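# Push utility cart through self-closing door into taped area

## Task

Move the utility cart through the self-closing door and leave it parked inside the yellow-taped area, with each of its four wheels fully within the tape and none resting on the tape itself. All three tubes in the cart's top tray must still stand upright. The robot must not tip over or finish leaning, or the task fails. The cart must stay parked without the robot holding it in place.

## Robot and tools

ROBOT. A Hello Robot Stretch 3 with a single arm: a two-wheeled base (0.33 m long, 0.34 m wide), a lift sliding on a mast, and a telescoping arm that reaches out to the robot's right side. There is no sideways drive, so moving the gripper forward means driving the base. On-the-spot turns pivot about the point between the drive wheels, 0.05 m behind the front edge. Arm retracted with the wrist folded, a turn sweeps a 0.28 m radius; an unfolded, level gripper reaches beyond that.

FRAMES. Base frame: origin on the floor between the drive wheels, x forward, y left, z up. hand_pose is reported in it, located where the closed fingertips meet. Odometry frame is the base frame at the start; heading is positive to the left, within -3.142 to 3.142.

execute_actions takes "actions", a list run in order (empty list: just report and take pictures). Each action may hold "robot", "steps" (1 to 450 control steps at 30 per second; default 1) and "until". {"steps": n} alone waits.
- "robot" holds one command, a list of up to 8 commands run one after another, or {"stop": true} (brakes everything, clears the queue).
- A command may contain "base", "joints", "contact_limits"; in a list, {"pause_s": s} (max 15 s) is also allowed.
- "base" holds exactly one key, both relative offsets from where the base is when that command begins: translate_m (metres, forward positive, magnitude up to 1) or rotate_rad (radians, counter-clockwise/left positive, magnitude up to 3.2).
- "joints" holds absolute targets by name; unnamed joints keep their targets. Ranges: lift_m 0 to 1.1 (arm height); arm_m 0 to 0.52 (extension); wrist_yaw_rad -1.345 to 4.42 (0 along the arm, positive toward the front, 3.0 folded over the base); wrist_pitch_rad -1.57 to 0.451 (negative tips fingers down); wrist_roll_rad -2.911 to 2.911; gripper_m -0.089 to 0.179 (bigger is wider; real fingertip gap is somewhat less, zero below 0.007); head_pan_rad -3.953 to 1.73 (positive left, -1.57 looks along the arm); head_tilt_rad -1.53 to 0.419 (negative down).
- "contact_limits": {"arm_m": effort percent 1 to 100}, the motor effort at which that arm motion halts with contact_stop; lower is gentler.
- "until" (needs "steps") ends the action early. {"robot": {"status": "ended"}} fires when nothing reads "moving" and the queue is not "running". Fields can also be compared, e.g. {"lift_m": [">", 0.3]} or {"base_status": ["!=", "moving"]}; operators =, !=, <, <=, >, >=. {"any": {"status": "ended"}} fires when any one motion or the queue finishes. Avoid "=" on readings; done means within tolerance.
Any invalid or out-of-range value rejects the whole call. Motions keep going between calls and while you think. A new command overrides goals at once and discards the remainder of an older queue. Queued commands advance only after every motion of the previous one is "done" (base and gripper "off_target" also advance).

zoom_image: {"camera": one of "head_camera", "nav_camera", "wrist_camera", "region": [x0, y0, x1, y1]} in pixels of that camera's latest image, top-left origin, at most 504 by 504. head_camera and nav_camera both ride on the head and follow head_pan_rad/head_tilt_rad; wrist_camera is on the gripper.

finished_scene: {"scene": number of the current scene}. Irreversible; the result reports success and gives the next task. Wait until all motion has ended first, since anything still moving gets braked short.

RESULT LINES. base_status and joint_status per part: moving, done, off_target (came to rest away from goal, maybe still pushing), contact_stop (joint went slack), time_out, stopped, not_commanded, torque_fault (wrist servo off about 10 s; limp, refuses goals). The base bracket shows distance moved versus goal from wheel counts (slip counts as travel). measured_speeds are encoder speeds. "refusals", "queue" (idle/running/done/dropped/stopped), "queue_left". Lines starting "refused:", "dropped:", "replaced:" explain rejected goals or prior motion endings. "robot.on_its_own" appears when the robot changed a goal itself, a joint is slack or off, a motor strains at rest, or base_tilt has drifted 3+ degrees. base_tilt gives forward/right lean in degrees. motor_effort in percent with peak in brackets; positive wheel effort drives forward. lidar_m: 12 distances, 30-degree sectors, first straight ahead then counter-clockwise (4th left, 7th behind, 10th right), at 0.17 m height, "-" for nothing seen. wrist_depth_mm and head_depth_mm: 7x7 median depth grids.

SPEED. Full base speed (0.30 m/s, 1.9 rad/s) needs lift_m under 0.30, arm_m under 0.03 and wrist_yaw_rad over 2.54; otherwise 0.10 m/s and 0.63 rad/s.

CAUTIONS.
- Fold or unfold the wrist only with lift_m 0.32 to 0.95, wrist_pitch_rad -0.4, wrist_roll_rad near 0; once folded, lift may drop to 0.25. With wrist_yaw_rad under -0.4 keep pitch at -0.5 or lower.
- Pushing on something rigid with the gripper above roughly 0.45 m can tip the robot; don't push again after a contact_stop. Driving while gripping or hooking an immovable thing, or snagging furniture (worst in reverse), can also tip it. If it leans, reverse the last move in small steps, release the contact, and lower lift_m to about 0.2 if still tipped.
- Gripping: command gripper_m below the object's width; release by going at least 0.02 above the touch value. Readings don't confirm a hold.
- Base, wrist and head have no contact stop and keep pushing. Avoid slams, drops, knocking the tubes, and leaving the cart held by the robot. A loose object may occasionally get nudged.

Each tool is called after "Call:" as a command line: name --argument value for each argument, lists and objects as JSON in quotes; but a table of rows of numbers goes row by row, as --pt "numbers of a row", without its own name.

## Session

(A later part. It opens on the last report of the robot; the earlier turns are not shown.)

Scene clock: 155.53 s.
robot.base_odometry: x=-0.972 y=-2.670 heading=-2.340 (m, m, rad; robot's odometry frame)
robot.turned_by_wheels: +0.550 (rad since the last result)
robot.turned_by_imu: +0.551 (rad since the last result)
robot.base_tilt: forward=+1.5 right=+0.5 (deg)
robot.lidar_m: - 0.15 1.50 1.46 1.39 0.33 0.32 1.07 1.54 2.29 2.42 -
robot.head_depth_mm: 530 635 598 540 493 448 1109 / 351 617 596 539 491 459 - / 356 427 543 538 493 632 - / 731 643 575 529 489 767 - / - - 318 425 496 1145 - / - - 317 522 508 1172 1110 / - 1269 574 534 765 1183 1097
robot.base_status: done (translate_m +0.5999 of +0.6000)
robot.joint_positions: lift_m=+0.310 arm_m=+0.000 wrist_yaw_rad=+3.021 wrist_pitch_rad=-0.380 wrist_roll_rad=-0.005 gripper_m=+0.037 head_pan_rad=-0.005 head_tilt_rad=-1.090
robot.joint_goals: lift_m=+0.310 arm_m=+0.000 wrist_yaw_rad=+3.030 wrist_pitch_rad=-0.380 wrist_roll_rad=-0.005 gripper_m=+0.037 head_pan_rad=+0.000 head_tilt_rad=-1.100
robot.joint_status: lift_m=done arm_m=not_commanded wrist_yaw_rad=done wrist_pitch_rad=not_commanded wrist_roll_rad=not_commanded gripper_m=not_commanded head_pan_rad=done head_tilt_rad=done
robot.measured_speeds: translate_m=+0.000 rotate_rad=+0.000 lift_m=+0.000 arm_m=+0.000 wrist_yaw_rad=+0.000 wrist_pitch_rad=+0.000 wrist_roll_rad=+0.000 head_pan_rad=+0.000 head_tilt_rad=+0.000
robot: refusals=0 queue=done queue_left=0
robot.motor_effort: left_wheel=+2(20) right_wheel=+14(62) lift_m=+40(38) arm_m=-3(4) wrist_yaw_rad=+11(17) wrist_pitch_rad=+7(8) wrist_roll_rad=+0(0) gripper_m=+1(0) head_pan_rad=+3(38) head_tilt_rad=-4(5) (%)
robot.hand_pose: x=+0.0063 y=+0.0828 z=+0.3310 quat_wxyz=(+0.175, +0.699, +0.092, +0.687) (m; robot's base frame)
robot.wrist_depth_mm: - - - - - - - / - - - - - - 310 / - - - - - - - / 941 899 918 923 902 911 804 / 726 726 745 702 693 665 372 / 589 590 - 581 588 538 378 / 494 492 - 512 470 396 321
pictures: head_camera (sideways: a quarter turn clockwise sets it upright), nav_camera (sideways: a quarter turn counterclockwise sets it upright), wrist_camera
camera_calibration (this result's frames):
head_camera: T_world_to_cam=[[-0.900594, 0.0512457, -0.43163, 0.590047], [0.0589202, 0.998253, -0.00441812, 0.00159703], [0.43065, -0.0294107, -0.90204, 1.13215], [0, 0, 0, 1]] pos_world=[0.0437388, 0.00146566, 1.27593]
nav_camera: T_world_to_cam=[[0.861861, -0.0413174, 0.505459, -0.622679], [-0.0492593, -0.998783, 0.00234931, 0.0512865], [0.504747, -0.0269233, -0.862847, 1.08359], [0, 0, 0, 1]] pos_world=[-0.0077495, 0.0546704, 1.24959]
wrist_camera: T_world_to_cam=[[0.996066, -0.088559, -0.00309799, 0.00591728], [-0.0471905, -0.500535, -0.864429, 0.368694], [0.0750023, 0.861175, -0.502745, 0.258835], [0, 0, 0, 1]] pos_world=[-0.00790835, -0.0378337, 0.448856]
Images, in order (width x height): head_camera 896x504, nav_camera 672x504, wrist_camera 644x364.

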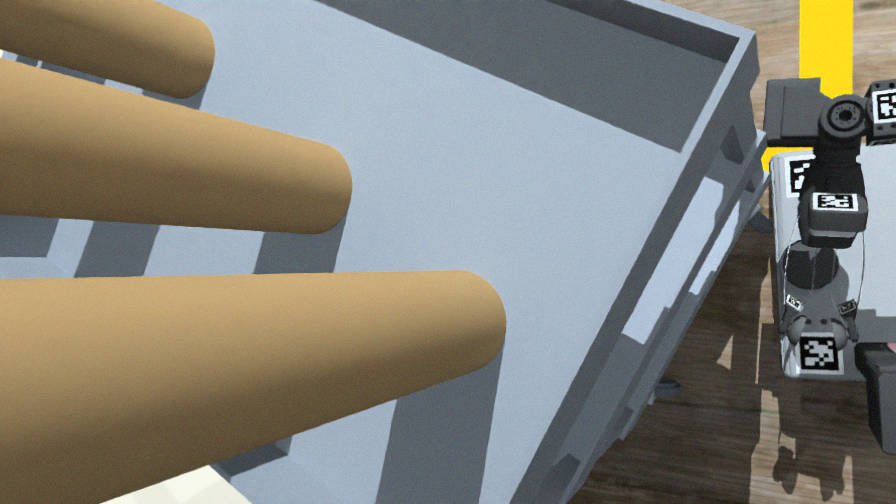

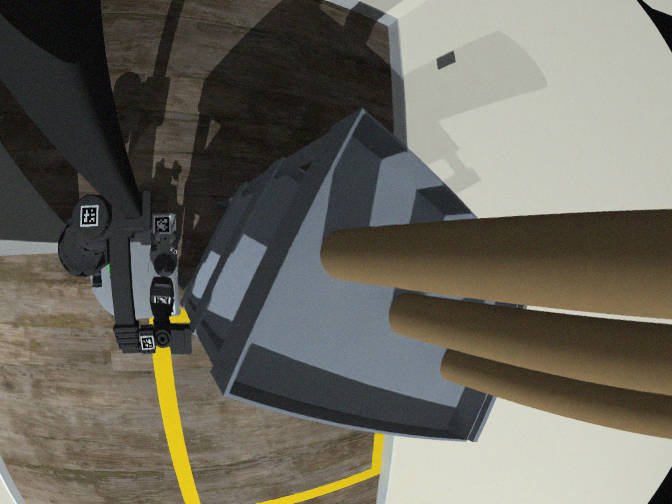

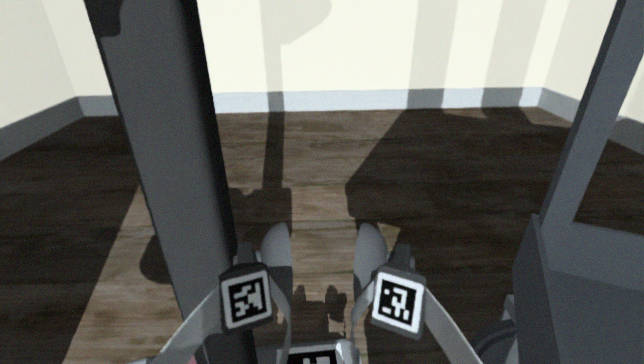

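Call:
execute_actions --actions '[{"robot":[{"pause_s":3},{"base":{"translate_m":-0.2},"joints":{"lift_m":0.28}},{"base":{"rotate_rad":1.57}},{"base":{"translate_m":0.6}},{"base":{"rotate_rad":-1.57}},{"base":{"translate_m":0.66}},{"base":{"rotate_rad":-1.62},"joints":{"lift_m":0.31}},{"base":{"translate_m":0.95}}],"steps":450,"until":{"robot":{"status":"ended"}}},{"steps":450,"until":{"robot":{"status":"ended"}}},{"steps":450,"until":{"robot":{"status":"ended"}}},{"robot":{"base":{"translate_m":-0.5},"joints":{"lift_m":0.28}},"steps":450,"until":{"robot":{"status":"ended"}}}]'

Scene clock: 191.47 s.
robot.base_odometry: x=-1.169 y=-3.090 heading=+2.323 (m, m, rad; robot's odometry frame)
robot.turned_by_wheels: -1.620 (rad since the last result)
robot.turned_by_imu: -1.608 (rad since the last result)
robot.base_tilt: forward=+1.5 right=+0.5 (deg)
robot.lidar_m: 0.55 0.57 0.69 0.66 0.69 0.95 1.29 1.34 1.50 1.46 1.51 0.58
robot.head_depth_mm: 1980 1748 1576 1422 1294 1193 1111 / 1976 1721 1568 1421 1293 1192 1108 / 737 657 988 1382 1286 1187 - / 704 649 985 1286 1293 1183 - / 734 660 981 1279 1290 1183 - / 717 656 984 1281 1288 1185 1106 / 721 649 980 1239 1284 1185 1098
robot.base_status: done (translate_m -0.5000 of -0.5000)
robot.joint_positions: lift_m=+0.280 arm_m=+0.000 wrist_yaw_rad=+3.029 wrist_pitch_rad=-0.380 wrist_roll_rad=-0.005 gripper_m=+0.037 head_pan_rad=-0.005 head_tilt_rad=-1.090
robot.joint_goals: lift_m=+0.280 arm_m=+0.000 wrist_yaw_rad=+3.030 wrist_pitch_rad=-0.380 wrist_roll_rad=-0.005 gripper_m=+0.037 head_pan_rad=+0.000 head_tilt_rad=-1.100
robot.joint_status: lift_m=done arm_m=not_commanded wrist_yaw_rad=done wrist_pitch_rad=not_commanded wrist_roll_rad=not_commanded gripper_m=not_commanded head_pan_rad=done head_tilt_rad=done
robot.measured_speeds: translate_m=+0.000 rotate_rad=+0.000 lift_m=+0.000 arm_m=+0.000 wrist_yaw_rad=+0.000 wrist_pitch_rad=+0.000 wrist_roll_rad=+0.000 head_pan_rad=+0.000 head_tilt_rad=+0.000
robot: refusals=0 queue=done queue_left=0
robot.motor_effort: left_wheel=+1(28) right_wheel=-1(35) lift_m=+24(42) arm_m=-3(4) wrist_yaw_rad=+1(21) wrist_pitch_rad=+7(8) wrist_roll_rad=+0(0) gripper_m=+0(0) head_pan_rad=+3(3) head_tilt_rad=-4(4) (%)
robot.hand_pose: x=+0.0045 y=+0.0831 z=+0.3016 quat_wxyz=(+0.173, +0.699, +0.095, +0.688) (m; robot's base frame)
robot.wrist_depth_mm: 594 - 627 630 641 655 662 / 629 - 681 685 693 710 720 / 668 697 728 725 761 767 754 / 716 743 775 762 791 786 754 / 664 669 691 672 664 662 609 / 543 551 - 546 545 543 531 / 460 475 - - 443 457 460
pictures: head_camera (sideways: a quarter turn clockwise sets it upright), nav_camera (sideways: a quarter turn counterclockwise sets it upright), wrist_camera
camera_calibration (this result's frames):
head_camera: T_world_to_cam=[[-0.900841, 0.0512423, -0.431115, 0.589378], [0.0589126, 0.998253, -0.00444908, 0.00163738], [0.430134, -0.029406, -0.902286, 1.13247], [0, 0, 0, 1]] pos_world=[0.043724, 0.00146592, 1.27591]
nav_camera: T_world_to_cam=[[0.86215, -0.0413145, 0.504967, -0.622039], [-0.0492529, -0.998784, 0.00237475, 0.0512533], [0.504254, -0.0269185, -0.863136, 1.08397], [0, 0, 0, 1]] pos_world=[-0.00777967, 0.0546705, 1.2496]
wrist_camera: T_world_to_cam=[[0.996719, -0.0808794, -0.00317205, 0.00698323], [-0.0433993, -0.50093, -0.864399, 0.343323], [0.0683231, 0.8617, -0.502797, 0.243974], [0, 0, 0, 1]] pos_world=[-0.0087294, -0.0376867, 0.419459]
Images, in order (width x height): head_camera 896x504, nav_camera 672x504, wrist_camera 644x364.

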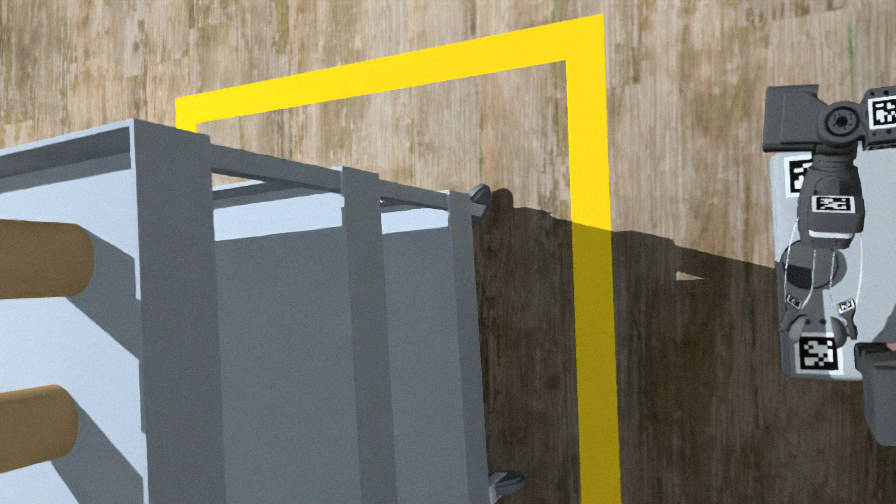

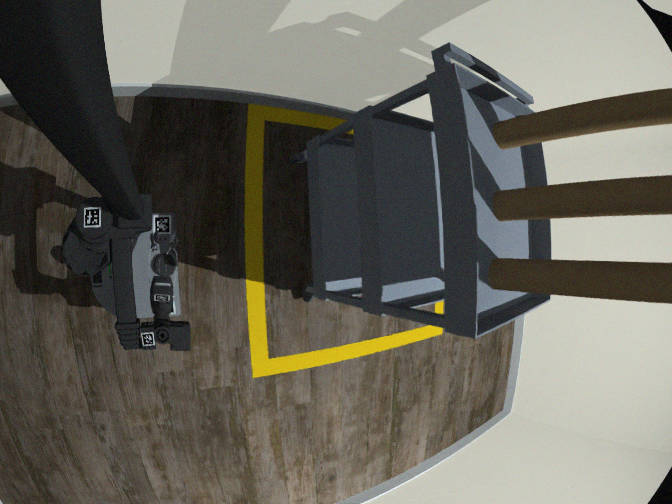

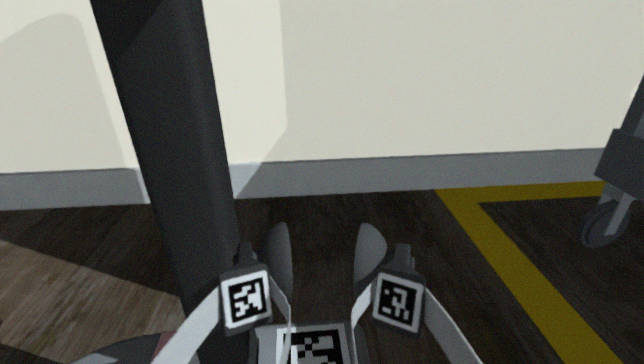

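Call:
finished_scene --scene 2

The scene is finished: the task was done.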